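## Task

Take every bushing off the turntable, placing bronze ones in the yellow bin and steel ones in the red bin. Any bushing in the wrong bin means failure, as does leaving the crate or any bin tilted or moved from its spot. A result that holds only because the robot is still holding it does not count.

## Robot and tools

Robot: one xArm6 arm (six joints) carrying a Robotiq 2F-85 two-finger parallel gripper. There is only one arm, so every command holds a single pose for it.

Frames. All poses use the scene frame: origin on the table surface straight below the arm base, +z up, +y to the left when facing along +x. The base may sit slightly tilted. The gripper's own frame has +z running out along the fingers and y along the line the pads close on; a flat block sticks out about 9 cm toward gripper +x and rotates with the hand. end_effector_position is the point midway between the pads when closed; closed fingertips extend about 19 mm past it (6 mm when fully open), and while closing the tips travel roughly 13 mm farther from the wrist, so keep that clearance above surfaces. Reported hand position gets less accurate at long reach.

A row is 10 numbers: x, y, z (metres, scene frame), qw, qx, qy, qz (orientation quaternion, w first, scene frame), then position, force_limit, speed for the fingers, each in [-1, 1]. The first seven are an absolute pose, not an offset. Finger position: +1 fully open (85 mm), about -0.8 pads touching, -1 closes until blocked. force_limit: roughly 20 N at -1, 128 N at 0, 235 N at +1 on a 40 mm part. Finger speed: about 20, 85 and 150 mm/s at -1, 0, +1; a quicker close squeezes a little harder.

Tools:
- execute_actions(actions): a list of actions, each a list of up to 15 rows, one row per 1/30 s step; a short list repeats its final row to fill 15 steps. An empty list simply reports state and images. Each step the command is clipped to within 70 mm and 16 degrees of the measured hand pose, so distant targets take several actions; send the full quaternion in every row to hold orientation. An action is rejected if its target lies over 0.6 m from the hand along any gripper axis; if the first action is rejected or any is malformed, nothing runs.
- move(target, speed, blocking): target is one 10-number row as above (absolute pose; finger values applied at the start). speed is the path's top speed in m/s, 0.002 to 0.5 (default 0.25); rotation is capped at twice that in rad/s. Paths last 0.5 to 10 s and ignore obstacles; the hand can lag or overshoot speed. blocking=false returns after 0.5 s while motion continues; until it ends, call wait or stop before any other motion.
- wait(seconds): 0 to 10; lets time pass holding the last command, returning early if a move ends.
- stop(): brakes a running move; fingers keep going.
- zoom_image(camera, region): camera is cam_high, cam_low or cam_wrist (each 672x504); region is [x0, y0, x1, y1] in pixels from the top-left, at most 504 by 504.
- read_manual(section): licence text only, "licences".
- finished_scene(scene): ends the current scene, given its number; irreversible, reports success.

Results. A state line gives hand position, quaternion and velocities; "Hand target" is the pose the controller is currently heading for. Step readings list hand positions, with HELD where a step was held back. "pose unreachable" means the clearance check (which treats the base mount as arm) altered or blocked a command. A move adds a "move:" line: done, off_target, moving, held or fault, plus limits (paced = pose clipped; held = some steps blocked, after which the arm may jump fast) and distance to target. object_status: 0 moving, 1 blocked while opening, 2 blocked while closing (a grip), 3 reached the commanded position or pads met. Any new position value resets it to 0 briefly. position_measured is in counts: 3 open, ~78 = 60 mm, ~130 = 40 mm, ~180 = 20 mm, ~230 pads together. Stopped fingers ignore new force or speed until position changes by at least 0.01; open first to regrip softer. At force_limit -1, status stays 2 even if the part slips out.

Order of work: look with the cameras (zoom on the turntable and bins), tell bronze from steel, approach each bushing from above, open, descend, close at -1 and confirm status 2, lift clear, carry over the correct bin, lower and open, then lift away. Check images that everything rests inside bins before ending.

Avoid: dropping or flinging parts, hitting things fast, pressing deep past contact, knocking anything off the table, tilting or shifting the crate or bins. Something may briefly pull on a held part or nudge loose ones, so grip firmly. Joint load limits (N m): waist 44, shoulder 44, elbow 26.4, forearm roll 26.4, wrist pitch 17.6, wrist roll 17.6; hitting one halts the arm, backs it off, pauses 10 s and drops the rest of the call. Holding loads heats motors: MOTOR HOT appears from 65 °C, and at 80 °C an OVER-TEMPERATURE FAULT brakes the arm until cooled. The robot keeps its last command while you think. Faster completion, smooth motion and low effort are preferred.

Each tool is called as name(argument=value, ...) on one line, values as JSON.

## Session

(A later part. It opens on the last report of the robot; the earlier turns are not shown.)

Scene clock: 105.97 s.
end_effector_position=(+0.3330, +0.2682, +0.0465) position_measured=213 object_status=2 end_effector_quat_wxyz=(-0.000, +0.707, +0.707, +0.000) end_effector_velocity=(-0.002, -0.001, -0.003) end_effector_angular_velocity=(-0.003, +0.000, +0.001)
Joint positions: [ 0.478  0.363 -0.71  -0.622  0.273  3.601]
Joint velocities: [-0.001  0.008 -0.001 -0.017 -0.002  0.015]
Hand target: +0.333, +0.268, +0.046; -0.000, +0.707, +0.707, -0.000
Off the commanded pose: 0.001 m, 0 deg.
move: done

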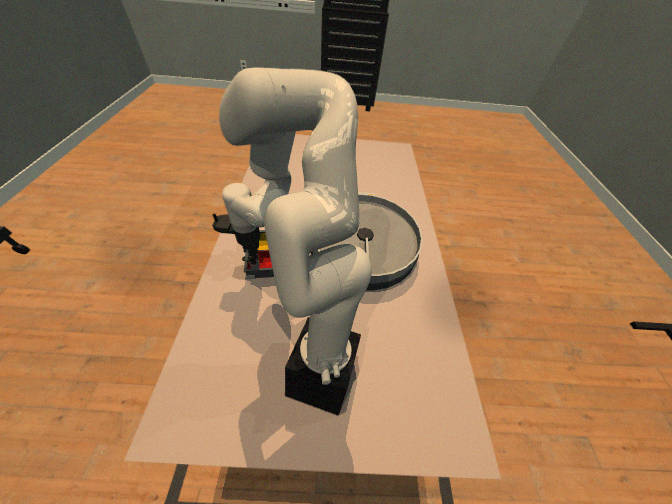

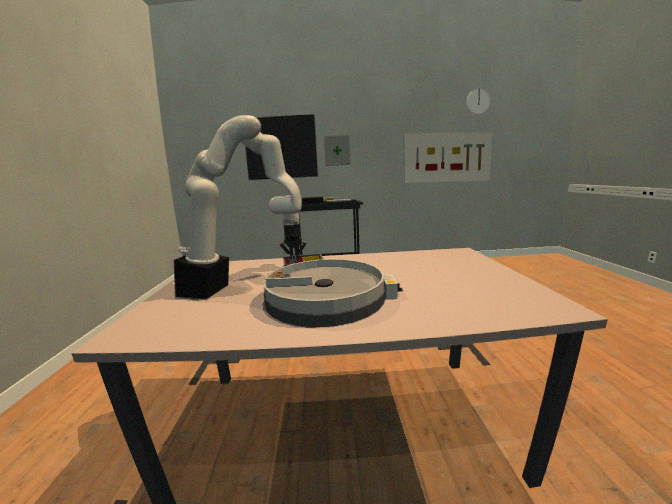

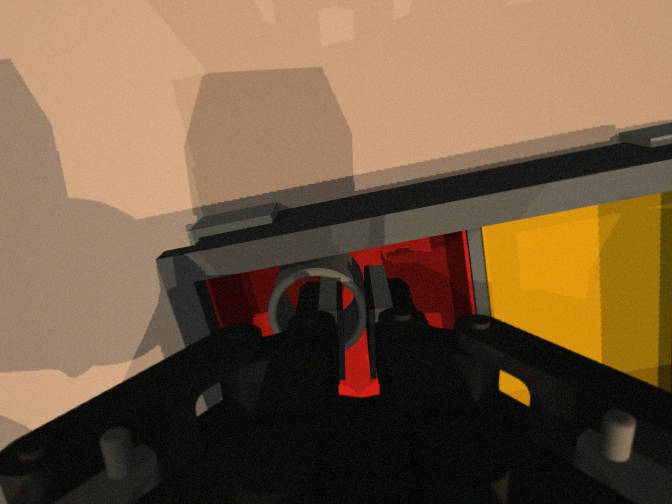

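execute_actions(actions=[[[0.333, 0.268, 0.046, 0, 0.7071, 0.7071, 0, -0.55, -0.5, 0.5],[0.333, 0.268, 0.046, 0, 0.7071, 0.7071, 0, -0.55, -0.5, 0.5],[0.333, 0.268, 0.046, 0, 0.7071, 0.7071, 0, -0.55, -0.5, 0.5],[0.333, 0.268, 0.046, 0, 0.7071, 0.7071, 0, -0.55, -0.5, 0.5],[0.333, 0.268, 0.046, 0, 0.7071, 0.7071, 0, -0.55, -0.5, 0.5],[0.333, 0.268, 0.046, 0, 0.7071, 0.7071, 0, -0.55, -0.5, 0.5]]])

Scene clock: 108.03 s.
end_effector_position=(+0.3330, +0.2680, +0.0460) position_measured=199 object_status=3 end_effector_quat_wxyz=(-0.000, +0.707, +0.707, +0.000) end_effector_velocity=(-0.000, +0.000, -0.000) end_effector_angular_velocity=(+0.000, +0.000, -0.000)
Joint positions: [ 0.478  0.364 -0.711 -0.625  0.273  3.604]
Joint velocities: [ 0.001  0.001 -0.    -0.    -0.     0.001]
Hand target: +0.333, +0.268, +0.046; -0.000, +0.707, +0.707, +0.000
Off the commanded pose: 0.000 m, 0 deg.
Step readings (end_effector_position):
0: (+0.3328, +0.2681, +0.0461)
1: (+0.3328, +0.2681, +0.0461)
2: (+0.3328, +0.2681, +0.0461)
4: (+0.3330, +0.2681, +0.0461)
8: (+0.3331, +0.2681, +0.0461)
15: end_effector_position above

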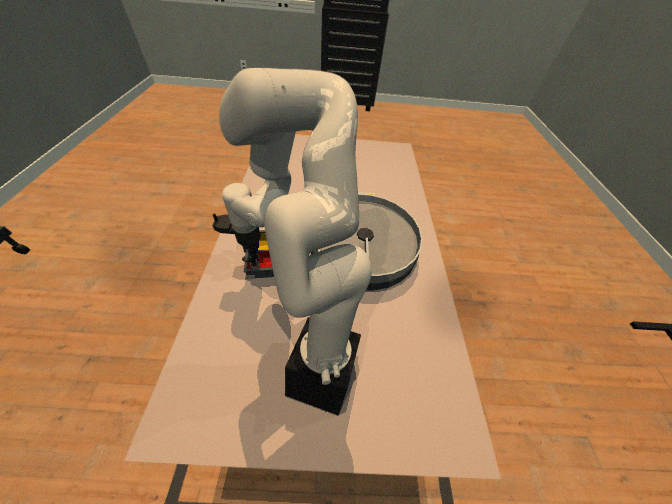

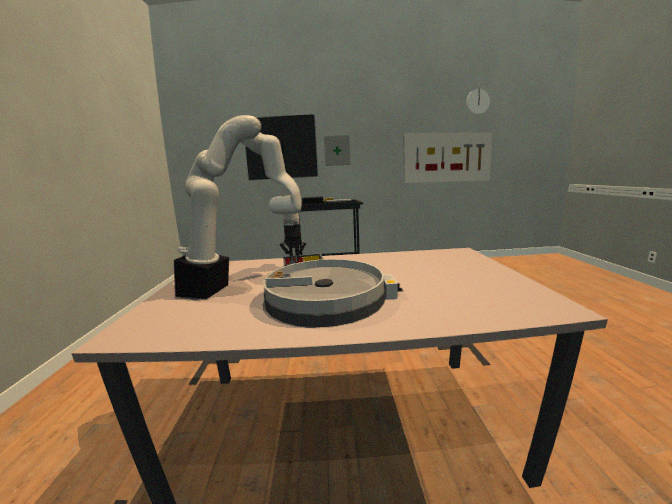

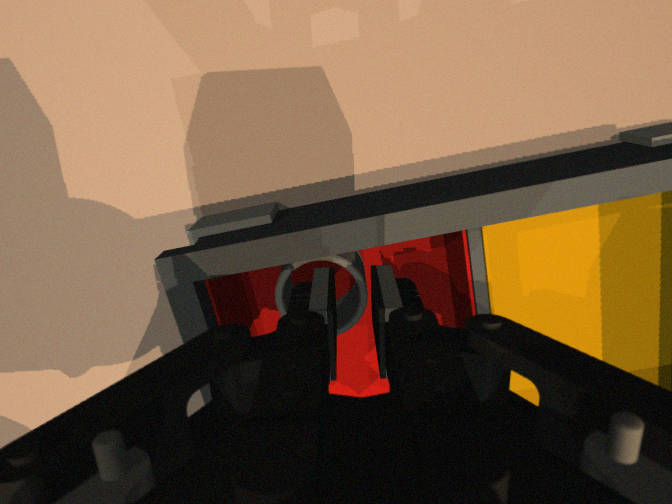

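execute_actions(actions=[[[0.333,0.268,0.0468,0,0.7071,0.7071,0,-0.55,-0.5,0.5],[0.333,0.268,0.049,0,0.7071,0.7071,0,-0.55,-0.5,0.5],[0.333,0.268,0.0526,0,0.7071,0.7071,0,-0.55,-0.5,0.5],[0.333,0.268,0.0572,0,0.7071,0.7071,0,-0.55,-0.5,0.5],[0.333,0.268,0.0628,0,0.7071,0.7071,0,-0.55,-0.5,0.5],[0.333,0.2672,0.0691,0,0.7071,0.7071,0,-0.55,-0.5,0.5],[0.3332,0.2649,0.0759,0,0.7071,0.7071,0,-0.55,-0.5,0.5],[0.3334,0.2612,0.0831,0,0.7071,0.7071,0,-0.55,-0.5,0.5],[0.3337,0.2562,0.0905,0,0.7071,0.7071,0,-0.55,-0.5,0.5],[0.334,0.2499,0.0979,0,0.7071,0.7071,0,-0.55,-0.5,0.5],[0.3344,0.2425,0.1051,0,0.7071,0.7071,0,-0.55,-0.5,0.5],[0.3349,0.234,0.1119,0,0.7071,0.7071,0,-0.55,-0.5,0.5],[0.3355,0.2246,0.1182,0,0.7071,0.7071,0,-0.5,-0.5,0.5],[0.336,0.2143,0.1238,0,0.7071,0.7071,0,-0.5,-0.5,0.5],[0.3367,0.2031,0.1284,0,0.7071,0.7071,0,-0.5,-0.5,0.5]],[[0.3373,0.1913,0.132,0,0.7071,0.7071,0,-0.5,-0.5,0.5],[0.3381,0.1788,0.1342,0,0.7071,0.7071,0,-0.5,-0.5,0.5],[0.3388,0.1658,0.135,0,0.7071,0.7071,0,-0.5,-0.5,0.5],[0.3396,0.1524,0.135,0,0.7071,0.7071,0,-0.5,-0.5,0.5],[0.3403,0.1386,0.135,0,0.7071,0.7071,0,-0.5,-0.5,0.5],[0.3411,0.1246,0.135,0,0.7071,0.7071,0,-0.5,-0.5,0.5],[0.3419,0.1103,0.135,0,0.7071,0.7071,0,-0.5,-0.5,0.5],[0.3428,0.096,0.135,0,0.7071,0.7071,0,-0.5,-0.5,0.5],[0.3436,0.0817,0.135,0,0.7071,0.7071,0,-0.5,-0.5,0.5],[0.3444,0.0674,0.135,0,0.7071,0.7071,0,-0.5,-0.5,0.5],[0.3452,0.0534,0.135,0,0.7071,0.7071,0,-0.5,-0.5,0.5],[0.3459,0.0396,0.135,0,0.7071,0.7071,0,-0.5,-0.5,0.5],[0.3467,0.0262,0.135,0,0.7071,0.7071,0,-0.5,-0.5,0.5],[0.3474,0.0132,0.135,0,0.7071,0.7071,0,-0.5,-0.5,0.5],[0.3482,0.0007,0.135,0,0.7071,0.7071,0,-0.5,-0.5,0.5]],[[0.3488,-0.0111,0.135,0,0.7071,0.7071,0,-0.5,-0.5,0.5],[0.3495,-0.0223,0.1346,0,0.7071,0.7071,0,-0.5,-0.5,0.5],[0.35,-0.0326,0.1334,0,0.7071,0.7071,0,-0.5,-0.5,0.5],[0.3506,-0.042,0.1316,0,0.7071,0.7071,0,-0.5,-0.5,0.5],[0.3511,-0.0505,0.1294,0,0.7071,0.7071,0,-0.5,-0.5,0.5],[0.3515,-0.0579,0.1268,0,0.7071,0.7071,0,-0.5,-0.5,0.5],[0.3518,-0.0642,0.1239,0,0.7071,0.7071,0,-0.5,-0.5,0.5],[0.3521,-0.0692,0.1211,0,0.7071,0.7071,0,-0.5,-0.5,0.5],[0.3523,-0.0729,0.1182,0,0.7071,0.7071,0,-0.5,-0.5,0.5],[0.3525,-0.0752,0.1156,0,0.7071,0.7071,0,-0.5,-0.5,0.5],[0.3525,-0.076,0.1134,0,0.7071,0.7071,0,-0.5,-0.5,0.5],[0.3525,-0.076,0.1116,0,0.7071,0.7071,0,-0.5,-0.5,0.5],[0.3525,-0.076,0.1104,0,0.7071,0.7071,0,-0.5,-0.5,0.5],[0.3525,-0.076,0.11,0,0.7071,0.7071,0,-0.5,-0.5,0.5],[0.3525,-0.076,0.11,0,0.7071,0.7071,0,-0.5,-0.5,0.5]]])

wait(seconds=0.3)

Scene clock: 126.83 s.
end_effector_position=(+0.3473, -0.0645, +0.1198) position_measured=192 object_status=3 end_effector_quat_wxyz=(+0.023, +0.712, +0.701, -0.017) end_effector_velocity=(+0.022, -0.123, -0.067) end_effector_angular_velocity=(+0.160, +0.050, +0.052)
Joint positions: [-0.351 -0.235 -0.274 -0.239  0.299  2.418]
Joint velocities: [-0.394  0.431 -0.178  0.618 -0.251 -1.01 ]
Hand target: +0.351, -0.076, +0.112; +0.013, +0.709, +0.705, -0.009
Off the commanded pose: 0.016 m, 3 deg.
Step readings (end_effector_position; steps 1 to 15: 1st action; 16 to 30: 2nd action; 31 to 45: 3rd action):
0: (+0.3330, +0.2680, +0.0460)
1: (+0.3330, +0.2680, +0.0460)
2: (+0.3330, +0.2680, +0.0461)
4: (+0.3327, +0.2677, +0.0474)
8: (+0.3326, +0.2675, +0.0593)
15: (+0.3357, +0.2442, +0.0965)
16: (+0.3363, +0.2369, +0.1015)
17: (+0.3370, +0.2287, +0.1061)
19: (+0.3382, +0.2095, +0.1137)
23: (+0.3392, +0.1648, +0.1208)
30: (+0.3413, +0.0862, +0.1247)
31: (+0.3418, +0.0752, +0.1252)
32: (+0.3422, +0.0641, +0.1257)
34: (+0.3430, +0.0421, +0.1268)
38: (+0.3446, -0.0020, +0.1279)
45: end_effector_position above

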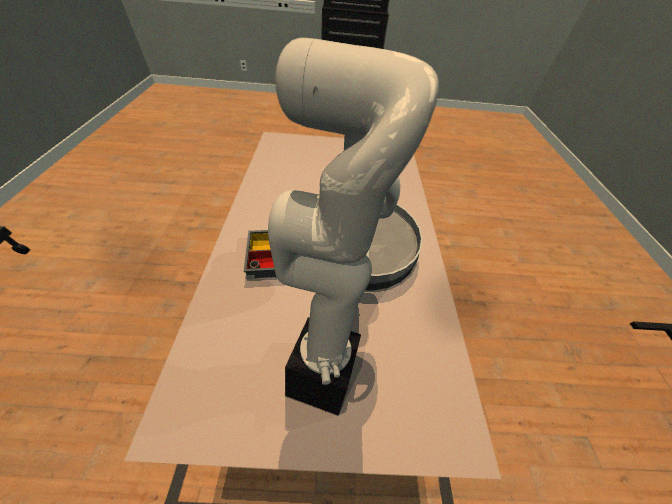

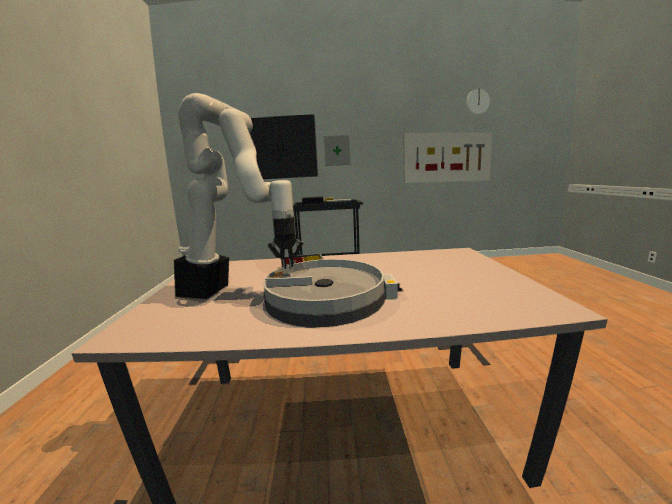

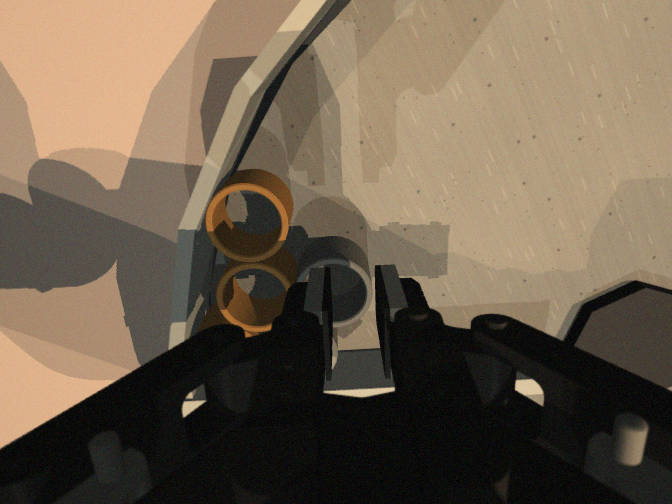

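Scene clock: 127.13 s.
end_effector_position=(+0.3510, -0.0752, +0.1124) position_measured=192 object_status=3 end_effector_quat_wxyz=(+0.013, +0.709, +0.705, -0.010) end_effector_velocity=(+0.003, -0.005, -0.001) end_effector_angular_velocity=(+0.007, -0.005, +0.002)
Joint positions: [-0.384 -0.185 -0.297 -0.153  0.273  2.297]
Joint velocities: [-0.014  0.014 -0.009  0.034 -0.01  -0.049]
Hand target: +0.351, -0.076, +0.112; +0.013, +0.709, +0.705, -0.009
Off the commanded pose: 0.003 m, 2 deg.
wait: 0.30 s; no rest

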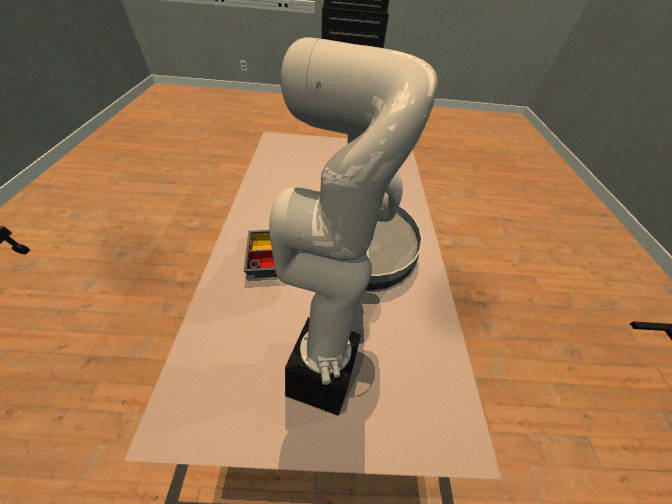

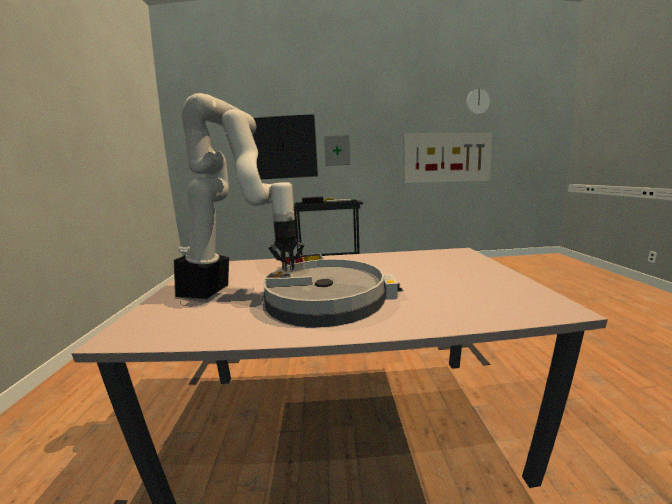

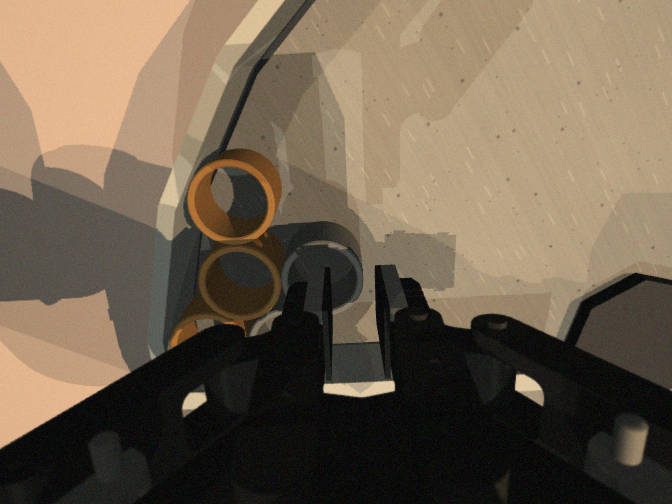

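execute_actions(actions=[[[0.3525,-0.076,0.108,0,0.7071,0.7071,0,-0.5,-0.5,0.5]]])

wait(seconds=0.2)

zoom_image(camera="cam_wrist", region=[200, 160, 440, 400])

Scene clock: 129.70 s.
end_effector_position=(+0.3525, -0.0760, +0.1081) position_measured=192 object_status=3 end_effector_quat_wxyz=(+0.000, +0.707, +0.707, -0.000) end_effector_velocity=(-0.000, -0.000, -0.001) end_effector_angular_velocity=(+0.009, +0.001, +0.003)
Joint positions: [-0.385 -0.158 -0.312 -0.042  0.27   2.183]
Joint velocities: [-0.     0.003 -0.002  0.031  0.002 -0.033]
Hand target: +0.352, -0.076, +0.108; +0.000, +0.707, +0.707, -0.000
Off the commanded pose: 0.000 m, 0 deg.
Step readings (end_effector_position):
0: (+0.3511, -0.0760, +0.1121)
1: (+0.3511, -0.0760, +0.1121)
2: (+0.3512, -0.0760, +0.1120)
4: (+0.3518, -0.0760, +0.1107)
8: (+0.3521, -0.0760, +0.1084)
15: end_effector_position above

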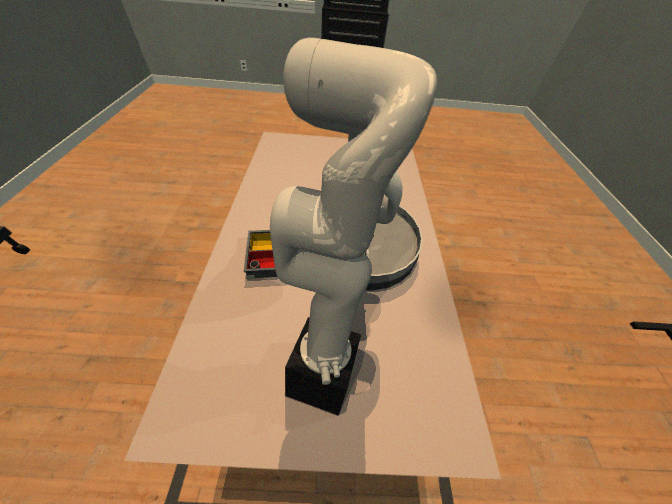

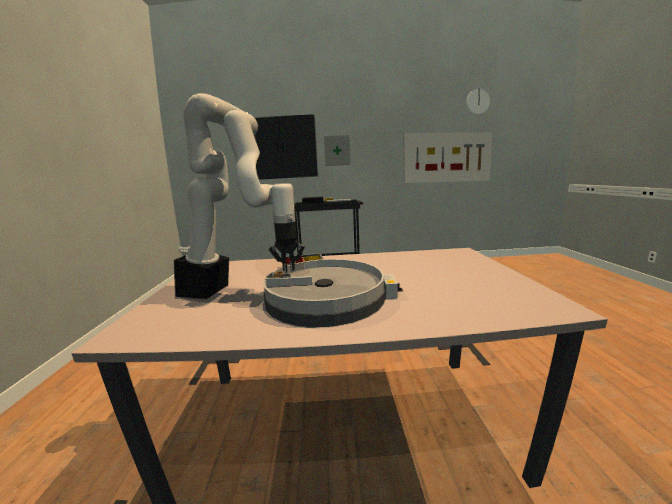

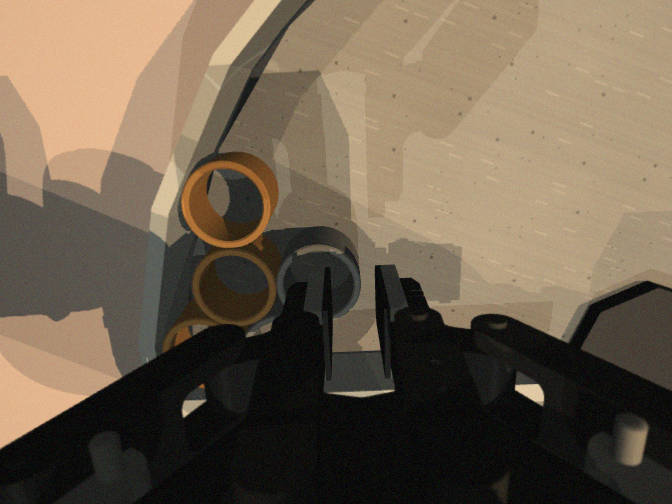

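Scene clock: 129.90 s.
end_effector_position=(+0.3525, -0.0760, +0.1080) position_measured=192 object_status=3 end_effector_quat_wxyz=(+0.000, +0.707, +0.707, -0.000) end_effector_velocity=(-0.000, -0.000, -0.000) end_effector_angular_velocity=(+0.001, +0.001, -0.001)
Joint positions: [-0.385 -0.158 -0.312 -0.039  0.27   2.18 ]
Joint velocities: [-0.001  0.001 -0.     0.004  0.    -0.003]
Hand target: +0.352, -0.076, +0.108; +0.000, +0.707, +0.707, -0.000
Off the commanded pose: 0.000 m, 0 deg.
wait: 0.20 s; at rest by 0.17 s

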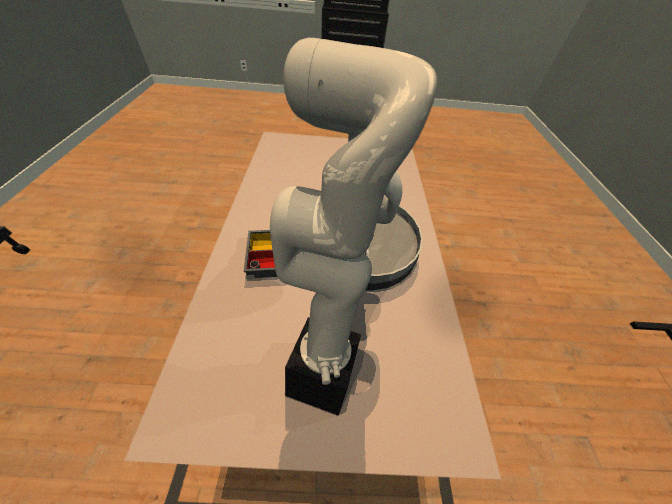

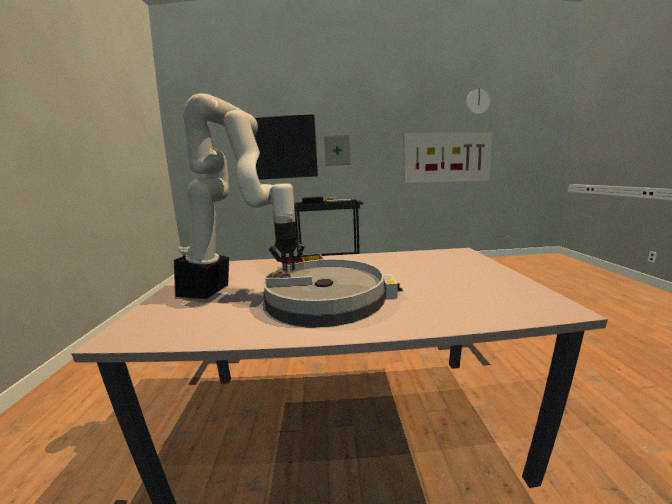

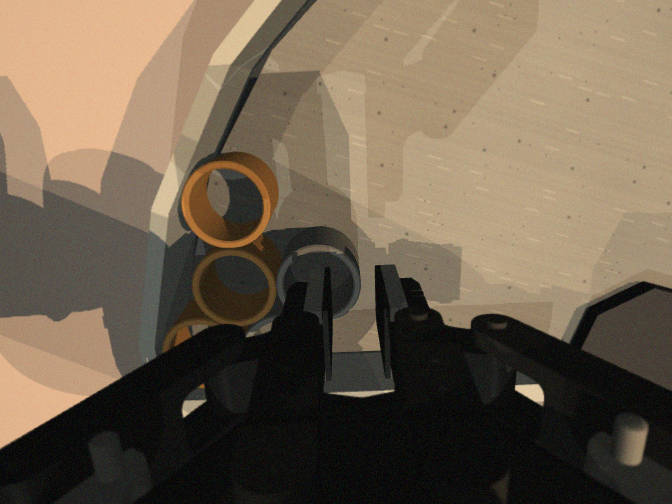

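Region (200, 160, 440, 400) of cam_wrist's 672x504 image, scaled by 2.100, with more detail than that image has.

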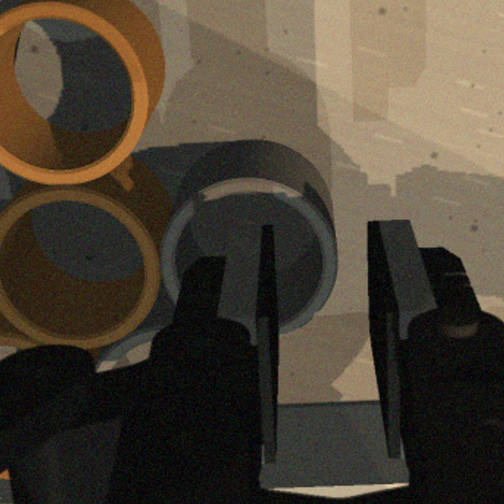

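execute_actions(actions=[[[0.3523,-0.076,0.1075,0,0.7071,0.7071,0,-0.5,-0.5,0.5],[0.3523,-0.076,0.1065,0,0.7071,0.7071,0,-0.5,-0.5,0.5],[0.3523,-0.076,0.105,0,0.7071,0.7071,0,-0.5,-0.5,0.5],[0.3523,-0.076,0.103,0,0.7071,0.7071,0,-0.5,-0.5,0.5],[0.3523,-0.076,0.101,0,0.7071,0.7071,0,-0.5,-0.5,0.5],[0.3523,-0.076,0.099,0,0.7071,0.7071,0,-0.5,-0.5,0.5],[0.3523,-0.076,0.097,0,0.7071,0.7071,0,-0.5,-0.5,0.5],[0.3523,-0.076,0.095,0,0.7071,0.7071,0,-0.5,-0.5,0.5],[0.3523,-0.076,0.093,0,0.7071,0.7071,0,-0.5,-0.5,0.5],[0.3523,-0.076,0.091,0,0.7071,0.7071,0,-0.5,-0.5,0.5],[0.3523,-0.076,0.089,0,0.7071,0.7071,0,-0.5,-0.5,0.5],[0.3523,-0.076,0.087,0,0.7071,0.7071,0,-0.5,-0.5,0.5],[0.3523,-0.076,0.085,0,0.7071,0.7071,0,-0.5,-0.5,0.5],[0.3523,-0.076,0.0835,0,0.7071,0.7071,0,-0.5,-0.5,0.5],[0.3523,-0.076,0.0825,0,0.7071,0.7071,0,-0.5,-0.5,0.5]],[[0.3523,-0.076,0.082,0,0.7071,0.7071,0,-0.5,-0.5,0.5],[0.3523,-0.076,0.082,0,0.7071,0.7071,0,-0.5,-0.5,0.5],[0.3523,-0.076,0.082,0,0.7071,0.7071,0,-0.5,-0.5,0.5],[0.3523,-0.076,0.082,0,0.7071,0.7071,0,-0.5,-0.5,0.5],[0.3523,-0.076,0.082,0,0.7071,0.7071,0,-0.5,-0.5,0.5],[0.3523,-0.076,0.082,0,0.7071,0.7071,0,-1,-0.5,0.3]]])

Scene clock: 139.93 s.
end_effector_position=(+0.3529, -0.0762, +0.0824) position_measured=213 object_status=0 end_effector_quat_wxyz=(+0.001, +0.707, +0.707, +0.000) end_effector_velocity=(+0.001, -0.000, +0.000) end_effector_angular_velocity=(-0.001, -0.001, -0.001)
Joint positions: [-0.39  -0.037 -0.328 -0.055  0.163  2.192]
Joint velocities: [-0.001  0.001 -0.001 -0.002 -0.001  0.002]
Hand target: +0.352, -0.076, +0.082; -0.000, +0.707, +0.707, +0.000
Off the commanded pose: 0.001 m, 0 deg.
Step readings (end_effector_position; steps 1 to 15: 1st action; 16 to 30: 2nd action):
0: (+0.3525, -0.0760, +0.1080)
1: (+0.3525, -0.0760, +0.1080)
2: (+0.3525, -0.0760, +0.1080)
4: (+0.3526, -0.0760, +0.1072)
8: (+0.3523, -0.0760, +0.1021)
15: (+0.3517, -0.0758, +0.0890)
16: (+0.3517, -0.0758, +0.0872)
17: (+0.3516, -0.0758, +0.0857)
19: (+0.3516, -0.0758, +0.0836)
23: (+0.3523, -0.0760, +0.0825)
30: end_effector_position above

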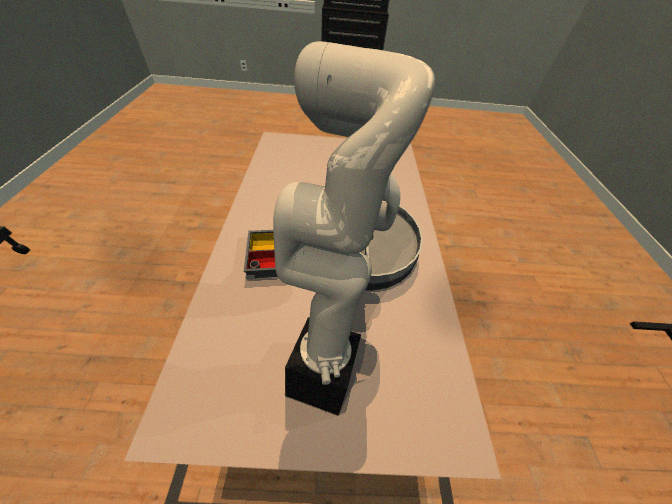

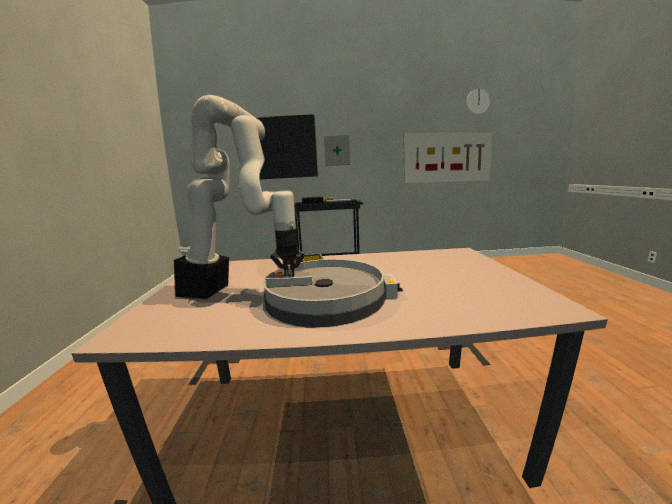

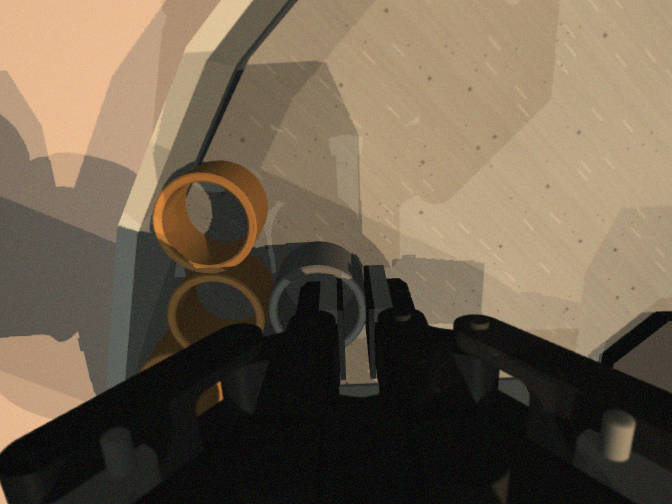

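execute_actions(actions=[[[0.3527,-0.076,0.0827,0,0.7071,0.7071,0,-1,-0.5,0.3],[0.3527,-0.076,0.0847,0,0.7071,0.7071,0,-1,-0.5,0.3],[0.3527,-0.076,0.0878,0,0.7071,0.7071,0,-1,-0.5,0.3],[0.3527,-0.076,0.0918,0,0.7071,0.7071,0,-1,-0.5,0.3],[0.3527,-0.076,0.0966,0,0.7071,0.7071,0,-1,-0.5,0.3],[0.3527,-0.076,0.1019,0,0.7071,0.7071,0,-1,-0.5,0.3],[0.3526,-0.0747,0.1076,0,0.7071,0.7071,0,-1,-0.5,0.3],[0.3524,-0.072,0.1135,0,0.7071,0.7071,0,-1,-0.5,0.3],[0.3522,-0.0681,0.1194,0,0.7071,0.7071,0,-1,-0.5,0.3],[0.3519,-0.0628,0.1251,0,0.7071,0.7071,0,-1,-0.5,0.3],[0.3516,-0.0561,0.1304,0,0.7071,0.7071,0,-1,-0.5,0.3],[0.3513,-0.0482,0.1352,0,0.7071,0.7071,0,-1,-0.5,0.3],[0.3508,-0.0389,0.1392,0,0.7071,0.7071,0,-1,-0.5,0.3],[0.3504,-0.0283,0.1423,0,0.7071,0.7071,0,-1,-0.5,0.3],[0.3499,-0.0177,0.1443,0,0.7071,0.7071,0,-1,-0.5,0.3]],[[0.3494,-0.0071,0.145,0,0.7071,0.7071,0,-1,-0.5,0.3],[0.3489,0.0035,0.145,0,0.7071,0.7071,0,-1,-0.5,0.3],[0.3485,0.0141,0.145,0,0.7071,0.7071,0,-1,-0.5,0.3],[0.348,0.0247,0.145,0,0.7071,0.7071,0,-1,-0.5,0.3],[0.3475,0.0353,0.145,0,0.7071,0.7071,0,-1,-0.5,0.3],[0.347,0.0459,0.145,0,0.7071,0.7071,0,-1,-0.5,0.3],[0.3466,0.0565,0.145,0,0.7071,0.7071,0,-1,-0.5,0.3],[0.3461,0.0671,0.145,0,0.7071,0.7071,0,-1,-0.5,0.3],[0.3456,0.0777,0.145,0,0.7071,0.7071,0,-1,-0.5,0.3],[0.3451,0.0883,0.1447,0,0.7071,0.7071,0,-1,-0.5,0.3],[0.3446,0.0989,0.1438,0,0.7071,0.7071,0,-1,-0.5,0.3],[0.3442,0.1095,0.1424,0,0.7071,0.7071,0,-1,-0.5,0.3],[0.3437,0.1201,0.1405,0,0.7071,0.7071,0,-1,-0.5,0.3],[0.3432,0.1307,0.1381,0,0.7071,0.7071,0,-1,-0.5,0.3],[0.3427,0.1413,0.1353,0,0.7071,0.7071,0,-1,-0.5,0.3]],[[0.3423,0.1519,0.1321,0,0.7071,0.7071,0,-1,-0.5,0.3],[0.3418,0.1625,0.1286,0,0.7071,0.7071,0,-1,-0.5,0.3],[0.3413,0.1731,0.1247,0,0.7071,0.7071,0,-1,-0.5,0.3],[0.3408,0.1837,0.1206,0,0.7071,0.7071,0,-1,-0.5,0.3],[0.3404,0.1943,0.1163,0,0.7071,0.7071,0,-1,-0.5,0.3],[0.3399,0.2036,0.1118,0,0.7071,0.7071,0,-1,-0.5,0.3],[0.3396,0.2115,0.1071,0,0.7071,0.7071,0,-1,-0.5,0.3],[0.3393,0.2182,0.1023,0,0.7071,0.7071,0,-1,-0.5,0.3],[0.3391,0.2235,0.0974,0,0.7071,0.7071,0,-1,-0.5,0.3],[0.3389,0.2274,0.0925,0,0.7071,0.7071,0,-1,-0.5,0.3],[0.3388,0.2301,0.0876,0,0.7071,0.7071,0,-1,-0.5,0.3],[0.3387,0.2314,0.0827,0,0.7071,0.7071,0,-1,-0.5,0.3],[0.3387,0.2314,0.0779,0,0.7071,0.7071,0,-1,-0.5,0.3],[0.3387,0.2314,0.0732,0,0.7071,0.7071,0,-1,-0.5,0.3],[0.3387,0.2314,0.0687,0,0.7071,0.7071,0,-1,-0.5,0.3]],[[0.3387,0.2314,0.0644,0,0.7071,0.7071,0,-1,-0.5,0.3],[0.3387,0.2314,0.0603,0,0.7071,0.7071,0,-1,-0.5,0.3],[0.3387,0.2314,0.0564,0,0.7071,0.7071,0,-1,-0.5,0.3],[0.3387,0.2314,0.0529,0,0.7071,0.7071,0,-1,-0.5,0.3],[0.3387,0.2314,0.0497,0,0.7071,0.7071,0,-1,-0.5,0.3],[0.3387,0.2314,0.0469,0,0.7071,0.7071,0,-1,-0.5,0.3],[0.3387,0.2314,0.0445,0,0.7071,0.7071,0,-1,-0.5,0.3],[0.3387,0.2314,0.0426,0,0.7071,0.7071,0,-1,-0.5,0.3],[0.3387,0.2314,0.0412,0,0.7071,0.7071,0,-1,-0.5,0.3],[0.3387,0.2314,0.0403,0,0.7071,0.7071,0,-1,-0.5,0.3],[0.3387,0.2314,0.04,0,0.7071,0.7071,0,-1,-0.5,0.3]]])

Scene clock: 162.50 s.
end_effector_position=(+0.3378, +0.2310, +0.0420) position_measured=213 object_status=2 end_effector_quat_wxyz=(-0.003, +0.707, +0.707, -0.002) end_effector_velocity=(+0.010, +0.007, -0.018) end_effector_angular_velocity=(-0.010, -0.049, -0.003)
Joint positions: [ 0.381  0.333 -0.646 -0.668  0.228  3.555]
Joint velocities: [-0.022  0.085 -0.066 -0.268 -0.027  0.245]
Hand target: +0.338, +0.231, +0.040; -0.001, +0.707, +0.707, -0.000
Off the commanded pose: 0.002 m, 0 deg.
Step readings (end_effector_position; steps 1 to 15: 1st action; 16 to 30: 2nd action; 31 to 45: 3rd action; 46 to 60: 4th action):
0: (+0.3523, -0.0760, +0.0820)
1: (+0.3523, -0.0760, +0.0820)
2: (+0.3523, -0.0760, +0.0821)
4: (+0.3510, -0.0753, +0.0825)
8: (+0.3484, -0.0745, +0.0909)
15: (+0.3533, -0.0547, +0.1227)
16: (+0.3532, -0.0477, +0.1263)
17: (+0.3529, -0.0400, +0.1294)
19: (+0.3515, -0.0227, +0.1340)
23: (+0.3474, +0.0154, +0.1391)
30: (+0.3413, +0.0869, +0.1442)
31: (+0.3403, +0.0973, +0.1439)
32: (+0.3392, +0.1078, +0.1433)
34: (+0.3370, +0.1289, +0.1409)
38: (+0.3326, +0.1703, +0.1314)
45: (+0.3308, +0.2194, +0.0981)
46: (+0.3313, +0.2220, +0.0922)
47: (+0.3318, +0.2239, +0.0864)
49: (+0.3329, +0.2263, +0.0754)
53: (+0.3351, +0.2289, +0.0573)
60: end_effector_position above

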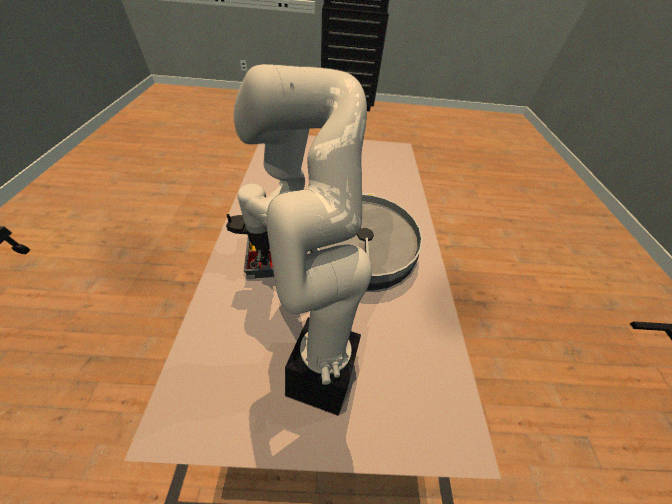

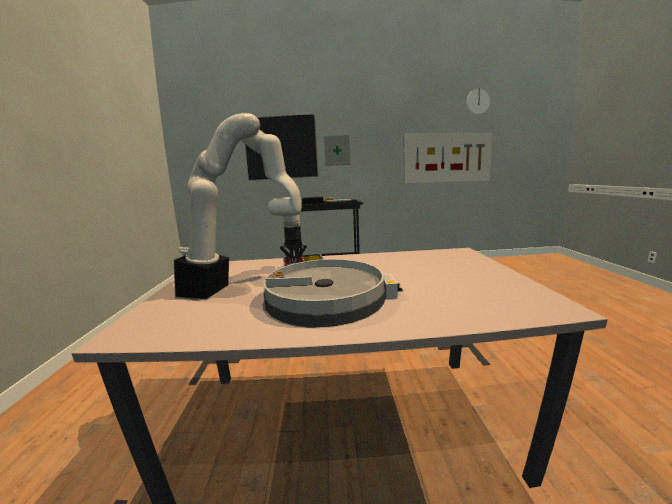

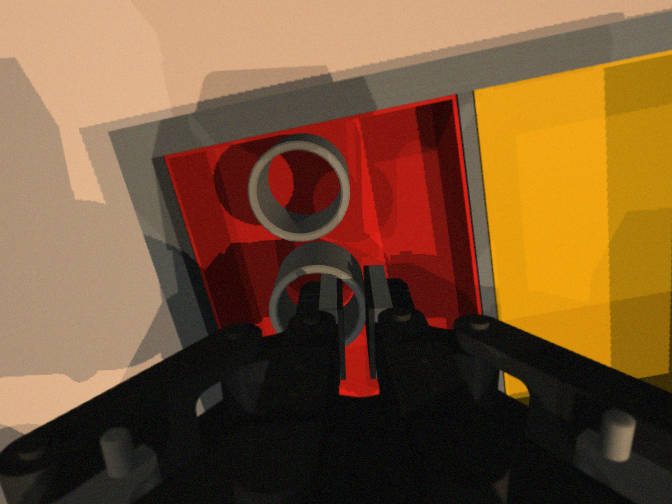

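execute_actions(actions=[[[0.3387,0.2314,0.04,0,0.7071,0.7071,0,-0.55,-0.5,0.5],[0.3387,0.2314,0.04,0,0.7071,0.7071,0,-0.55,-0.5,0.5],[0.3387,0.2314,0.04,0,0.7071,0.7071,0,-0.55,-0.5,0.5],[0.3387,0.2314,0.04,0,0.7071,0.7071,0,-0.55,-0.5,0.5],[0.3387,0.2314,0.0409,0,0.7071,0.7071,0,-0.55,-0.5,0.5],[0.3387,0.2314,0.0432,0,0.7071,0.7071,0,-0.55,-0.5,0.5],[0.3387,0.2314,0.047,0,0.7071,0.7071,0,-0.55,-0.5,0.5],[0.3387,0.2314,0.052,0,0.7071,0.7071,0,-0.55,-0.5,0.5],[0.3387,0.2314,0.058,0,0.7071,0.7071,0,-0.55,-0.5,0.5],[0.3387,0.2314,0.0646,0,0.7071,0.7071,0,-0.55,-0.5,0.5],[0.3387,0.2314,0.0719,0,0.7071,0.7071,0,-0.55,-0.5,0.5],[0.3387,0.2301,0.0796,0,0.7071,0.7071,0,-0.55,-0.5,0.5],[0.3387,0.2275,0.0875,0,0.7071,0.7071,0,-0.55,-0.5,0.5],[0.3387,0.2235,0.0954,0,0.7071,0.7071,0,-0.55,-0.5,0.5],[0.3386,0.2183,0.1031,0,0.7071,0.7071,0,-0.55,-0.5,0.5]],[[0.3386,0.2118,0.1104,0,0.7071,0.7071,0,-0.55,-0.5,0.5],[0.3385,0.2039,0.117,0,0.7071,0.7071,0,-0.55,-0.5,0.5],[0.3384,0.1947,0.123,0,0.7071,0.7071,0,-0.5,-0.5,0.5],[0.3384,0.1842,0.128,0,0.7071,0.7071,0,-0.5,-0.5,0.5],[0.3383,0.1737,0.1318,0,0.7071,0.7071,0,-0.5,-0.5,0.5],[0.3382,0.1633,0.1341,0,0.7071,0.7071,0,-0.5,-0.5,0.5],[0.3381,0.1528,0.135,0,0.7071,0.7071,0,-0.5,-0.5,0.5],[0.3381,0.1423,0.135,0,0.7071,0.7071,0,-0.5,-0.5,0.5],[0.338,0.1318,0.135,0,0.7071,0.7071,0,-0.5,-0.5,0.5],[0.3379,0.1213,0.135,0,0.7071,0.7071,0,-0.5,-0.5,0.5],[0.3378,0.1109,0.135,0,0.7071,0.7071,0,-0.5,-0.5,0.5],[0.3378,0.1004,0.135,0,0.7071,0.7071,0,-0.5,-0.5,0.5],[0.3377,0.0899,0.135,0,0.7071,0.7071,0,-0.5,-0.5,0.5],[0.3376,0.0794,0.135,0,0.7071,0.7071,0,-0.5,-0.5,0.5],[0.3375,0.0689,0.135,0,0.7071,0.7071,0,-0.5,-0.5,0.5]],[[0.3375,0.0585,0.135,0,0.7071,0.7071,0,-0.5,-0.5,0.5],[0.3374,0.048,0.135,0,0.7071,0.7071,0,-0.5,-0.5,0.5],[0.3373,0.0375,0.135,0,0.7071,0.7071,0,-0.5,-0.5,0.5],[0.3372,0.027,0.135,0,0.7071,0.7071,0,-0.5,-0.5,0.5],[0.3372,0.0165,0.135,0,0.7071,0.7071,0,-0.5,-0.5,0.5],[0.3371,0.0061,0.135,0,0.7071,0.7071,0,-0.5,-0.5,0.5],[0.337,-0.0044,0.135,0,0.7071,0.7071,0,-0.5,-0.5,0.5],[0.3369,-0.0149,0.135,0,0.7071,0.7071,0,-0.5,-0.5,0.5],[0.3369,-0.0254,0.135,0,0.7071,0.7071,0,-0.5,-0.5,0.5],[0.3368,-0.0359,0.135,0,0.7071,0.7071,0,-0.5,-0.5,0.5],[0.3367,-0.0463,0.1346,0,0.7071,0.7071,0,-0.5,-0.5,0.5],[0.3366,-0.0568,0.1335,0,0.7071,0.7071,0,-0.5,-0.5,0.5],[0.3366,-0.0673,0.1318,0,0.7071,0.7071,0,-0.5,-0.5,0.5],[0.3365,-0.0765,0.1297,0,0.7071,0.7071,0,-0.5,-0.5,0.5],[0.3364,-0.0843,0.1271,0,0.7071,0.7071,0,-0.5,-0.5,0.5]],[[0.3364,-0.0909,0.1244,0,0.7071,0.7071,0,-0.5,-0.5,0.5],[0.3363,-0.0961,0.1215,0,0.7071,0.7071,0,-0.5,-0.5,0.5],[0.3363,-0.1001,0.1186,0,0.7071,0.7071,0,-0.5,-0.5,0.5],[0.3363,-0.1027,0.1159,0,0.7071,0.7071,0,-0.5,-0.5,0.5],[0.3363,-0.104,0.1133,0,0.7071,0.7071,0,-0.5,-0.5,0.5],[0.3363,-0.104,0.1112,0,0.7071,0.7071,0,-0.5,-0.5,0.5],[0.3363,-0.104,0.1095,0,0.7071,0.7071,0,-0.5,-0.5,0.5],[0.3363,-0.104,0.1084,0,0.7071,0.7071,0,-0.5,-0.5,0.5],[0.3363,-0.104,0.108,0,0.7071,0.7071,0,-0.5,-0.5,0.5]]])

wait(seconds=0.2)

zoom_image(camera="cam_wrist", region=[200, 160, 440, 400])

Scene clock: 183.17 s.
end_effector_position=(+0.3354, -0.1028, +0.1094) position_measured=192 object_status=3 end_effector_quat_wxyz=(+0.004, +0.708, +0.706, -0.005) end_effector_velocity=(+0.015, -0.008, -0.014) end_effector_angular_velocity=(+0.096, -0.016, +0.024)
Joint positions: [-0.47  -0.19  -0.276 -0.024  0.264  2.085]
Joint velocities: [-0.004  0.114 -0.071  0.369 -0.033 -0.385]
Hand target: +0.336, -0.104, +0.108; +0.001, +0.707, +0.707, -0.001
Off the commanded pose: 0.002 m, 1 deg.
Step readings (end_effector_position; steps 1 to 15: 1st action; 16 to 30: 2nd action; 31 to 45: 3rd action; 46 to 60: 4th action):
0: (+0.3385, +0.2315, +0.0402)
1: (+0.3385, +0.2315, +0.0402)
2: (+0.3385, +0.2315, +0.0402)
4: (+0.3387, +0.2315, +0.0401)
8: (+0.3384, +0.2312, +0.0416)
15: (+0.3389, +0.2309, +0.0702)
16: (+0.3391, +0.2295, +0.0763)
17: (+0.3393, +0.2272, +0.0824)
19: (+0.3397, +0.2192, +0.0943)
23: (+0.3402, +0.1898, +0.1132)
30: (+0.3376, +0.1204, +0.1246)
31: (+0.3373, +0.1103, +0.1254)
32: (+0.3371, +0.1001, +0.1260)
34: (+0.3365, +0.0798, +0.1272)
38: (+0.3356, +0.0390, +0.1292)
45: (+0.3342, -0.0331, +0.1327)
46: (+0.3340, -0.0433, +0.1328)
47: (+0.3337, -0.0531, +0.1326)
49: (+0.3329, -0.0709, +0.1307)
53: (+0.3323, -0.0943, +0.1218)
60: end_effector_position above

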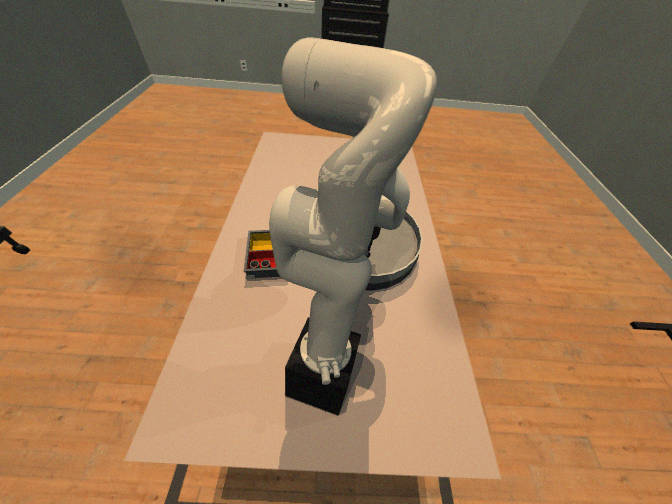

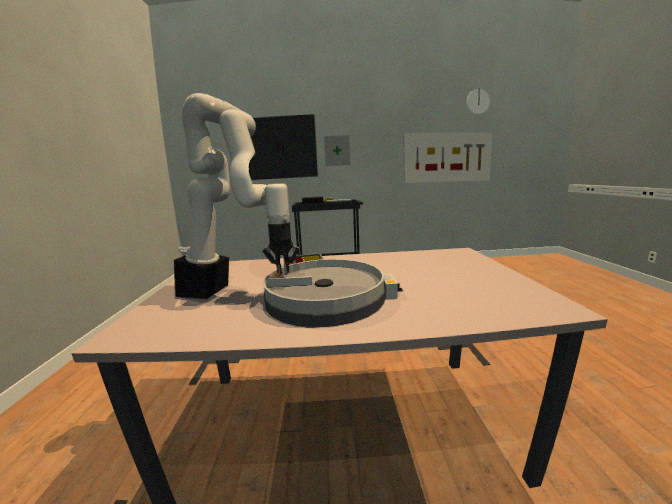

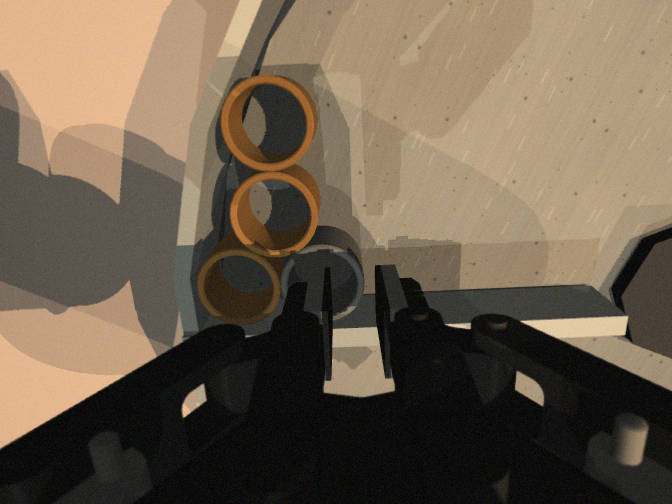

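Scene clock: 183.37 s.
end_effector_position=(+0.3365, -0.1035, +0.1083) position_measured=192 object_status=3 end_effector_quat_wxyz=(+0.001, +0.707, +0.707, -0.002) end_effector_velocity=(+0.000, -0.002, -0.002) end_effector_angular_velocity=(+0.011, -0.000, +0.001)
Joint positions: [-0.471 -0.181 -0.282  0.01   0.262  2.049]
Joint velocities: [-0.004  0.012 -0.006  0.044 -0.003 -0.046]
Hand target: +0.336, -0.104, +0.108; +0.001, +0.707, +0.707, -0.001
Off the commanded pose: 0.001 m, 0 deg.
wait: 0.20 s; no rest

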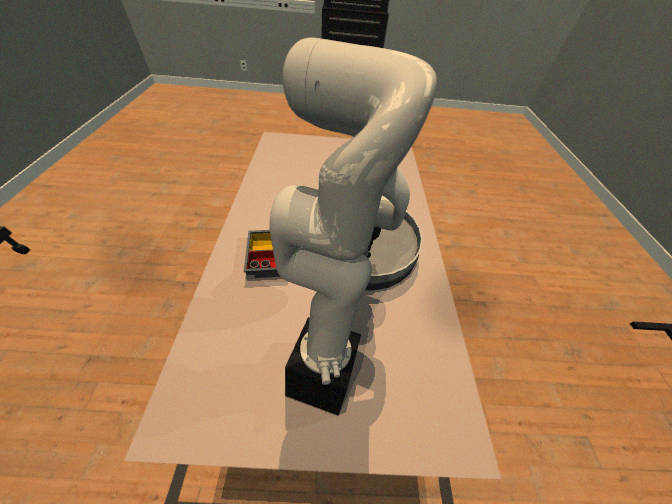

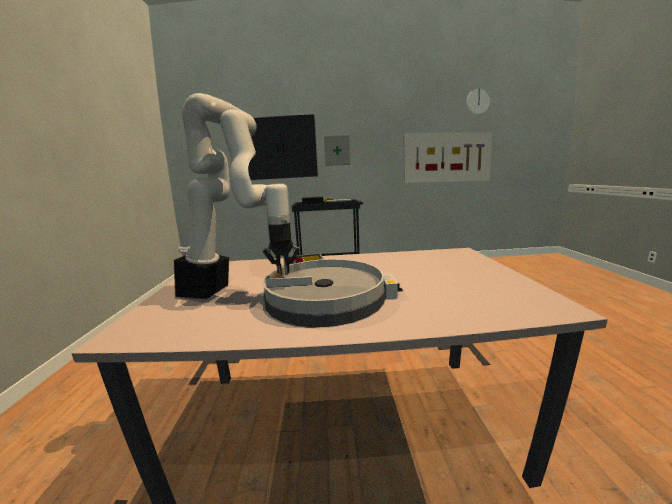

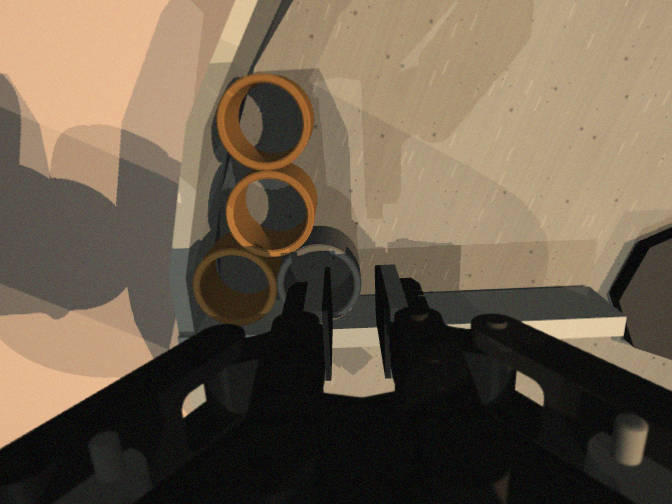

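Region (200, 160, 440, 400) of cam_wrist's 672x504 image, scaled by 2.100, with more detail than that image has.

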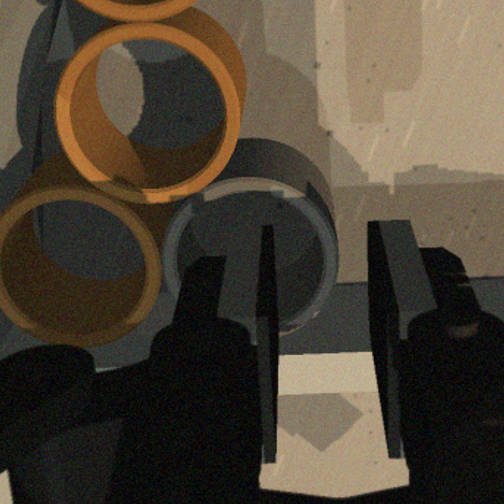

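execute_actions(actions=[[[0.3367,-0.1035,0.1075,0,0.7071,0.7071,0,-0.5,-0.5,0.5],[0.3367,-0.1035,0.1065,0,0.7071,0.7071,0,-0.5,-0.5,0.5],[0.3367,-0.1035,0.105,0,0.7071,0.7071,0,-0.5,-0.5,0.5],[0.3367,-0.1035,0.103,0,0.7071,0.7071,0,-0.5,-0.5,0.5],[0.3367,-0.1035,0.101,0,0.7071,0.7071,0,-0.5,-0.5,0.5],[0.3367,-0.1035,0.099,0,0.7071,0.7071,0,-0.5,-0.5,0.5],[0.3367,-0.1035,0.097,0,0.7071,0.7071,0,-0.5,-0.5,0.5],[0.3367,-0.1035,0.095,0,0.7071,0.7071,0,-0.5,-0.5,0.5],[0.3367,-0.1035,0.093,0,0.7071,0.7071,0,-0.5,-0.5,0.5],[0.3367,-0.1035,0.091,0,0.7071,0.7071,0,-0.5,-0.5,0.5],[0.3367,-0.1035,0.089,0,0.7071,0.7071,0,-0.5,-0.5,0.5],[0.3367,-0.1035,0.087,0,0.7071,0.7071,0,-0.5,-0.5,0.5],[0.3367,-0.1035,0.085,0,0.7071,0.7071,0,-0.5,-0.5,0.5],[0.3367,-0.1035,0.0835,0,0.7071,0.7071,0,-0.5,-0.5,0.5],[0.3367,-0.1035,0.0825,0,0.7071,0.7071,0,-0.5,-0.5,0.5]],[[0.3367,-0.1035,0.082,0,0.7071,0.7071,0,-0.5,-0.5,0.5],[0.3367,-0.1035,0.082,0,0.7071,0.7071,0,-0.5,-0.5,0.5],[0.3367,-0.1035,0.082,0,0.7071,0.7071,0,-0.5,-0.5,0.5],[0.3367,-0.1035,0.082,0,0.7071,0.7071,0,-0.5,-0.5,0.5],[0.3367,-0.1035,0.082,0,0.7071,0.7071,0,-0.5,-0.5,0.5],[0.3367,-0.1035,0.082,0,0.7071,0.7071,0,-1,-0.5,0.3]]])

Scene clock: 192.40 s.
end_effector_position=(+0.3374, -0.1038, +0.0824) position_measured=213 object_status=0 end_effector_quat_wxyz=(+0.001, +0.707, +0.707, +0.000) end_effector_velocity=(+0.000, -0.000, -0.000) end_effector_angular_velocity=(+0.000, -0.000, -0.002)
Joint positions: [-0.466 -0.053 -0.3    0.04   0.151  2.023]
Joint velocities: [ 0.     0.003 -0.001  0.001 -0.002  0.001]
Hand target: +0.337, -0.103, +0.082; -0.000, +0.707, +0.707, +0.000
Off the commanded pose: 0.001 m, 0 deg.
Step readings (end_effector_position; steps 1 to 15: 1st action; 16 to 30: 2nd action):
0: (+0.3365, -0.1038, +0.1081)
1: (+0.3365, -0.1038, +0.1081)
2: (+0.3365, -0.1038, +0.1080)
4: (+0.3369, -0.1037, +0.1073)
8: (+0.3366, -0.1035, +0.1021)
15: (+0.3362, -0.1033, +0.0891)
16: (+0.3361, -0.1033, +0.0873)
17: (+0.3360, -0.1033, +0.0858)
19: (+0.3360, -0.1033, +0.0837)
23: (+0.3366, -0.1034, +0.0824)
30: end_effector_position above

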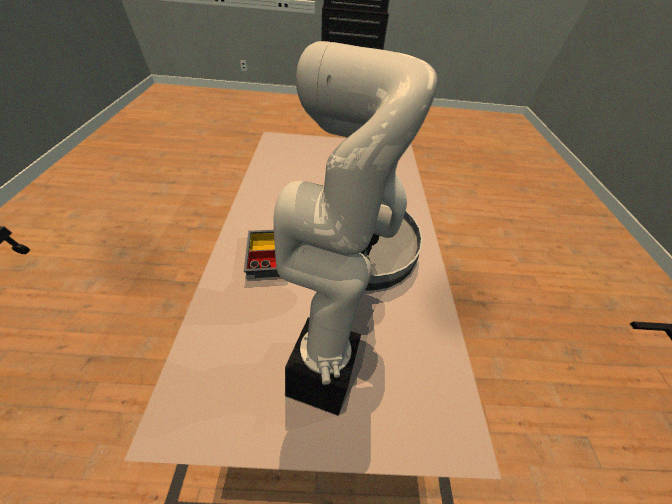

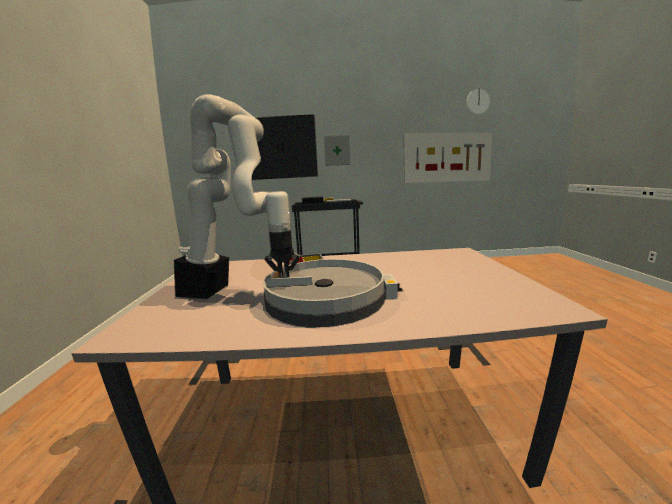

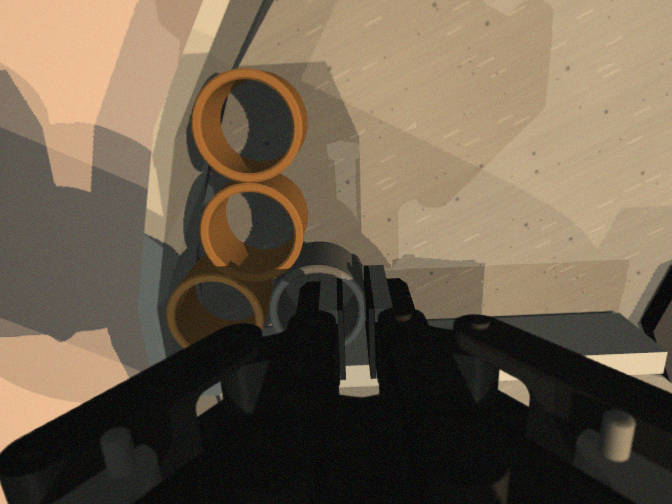

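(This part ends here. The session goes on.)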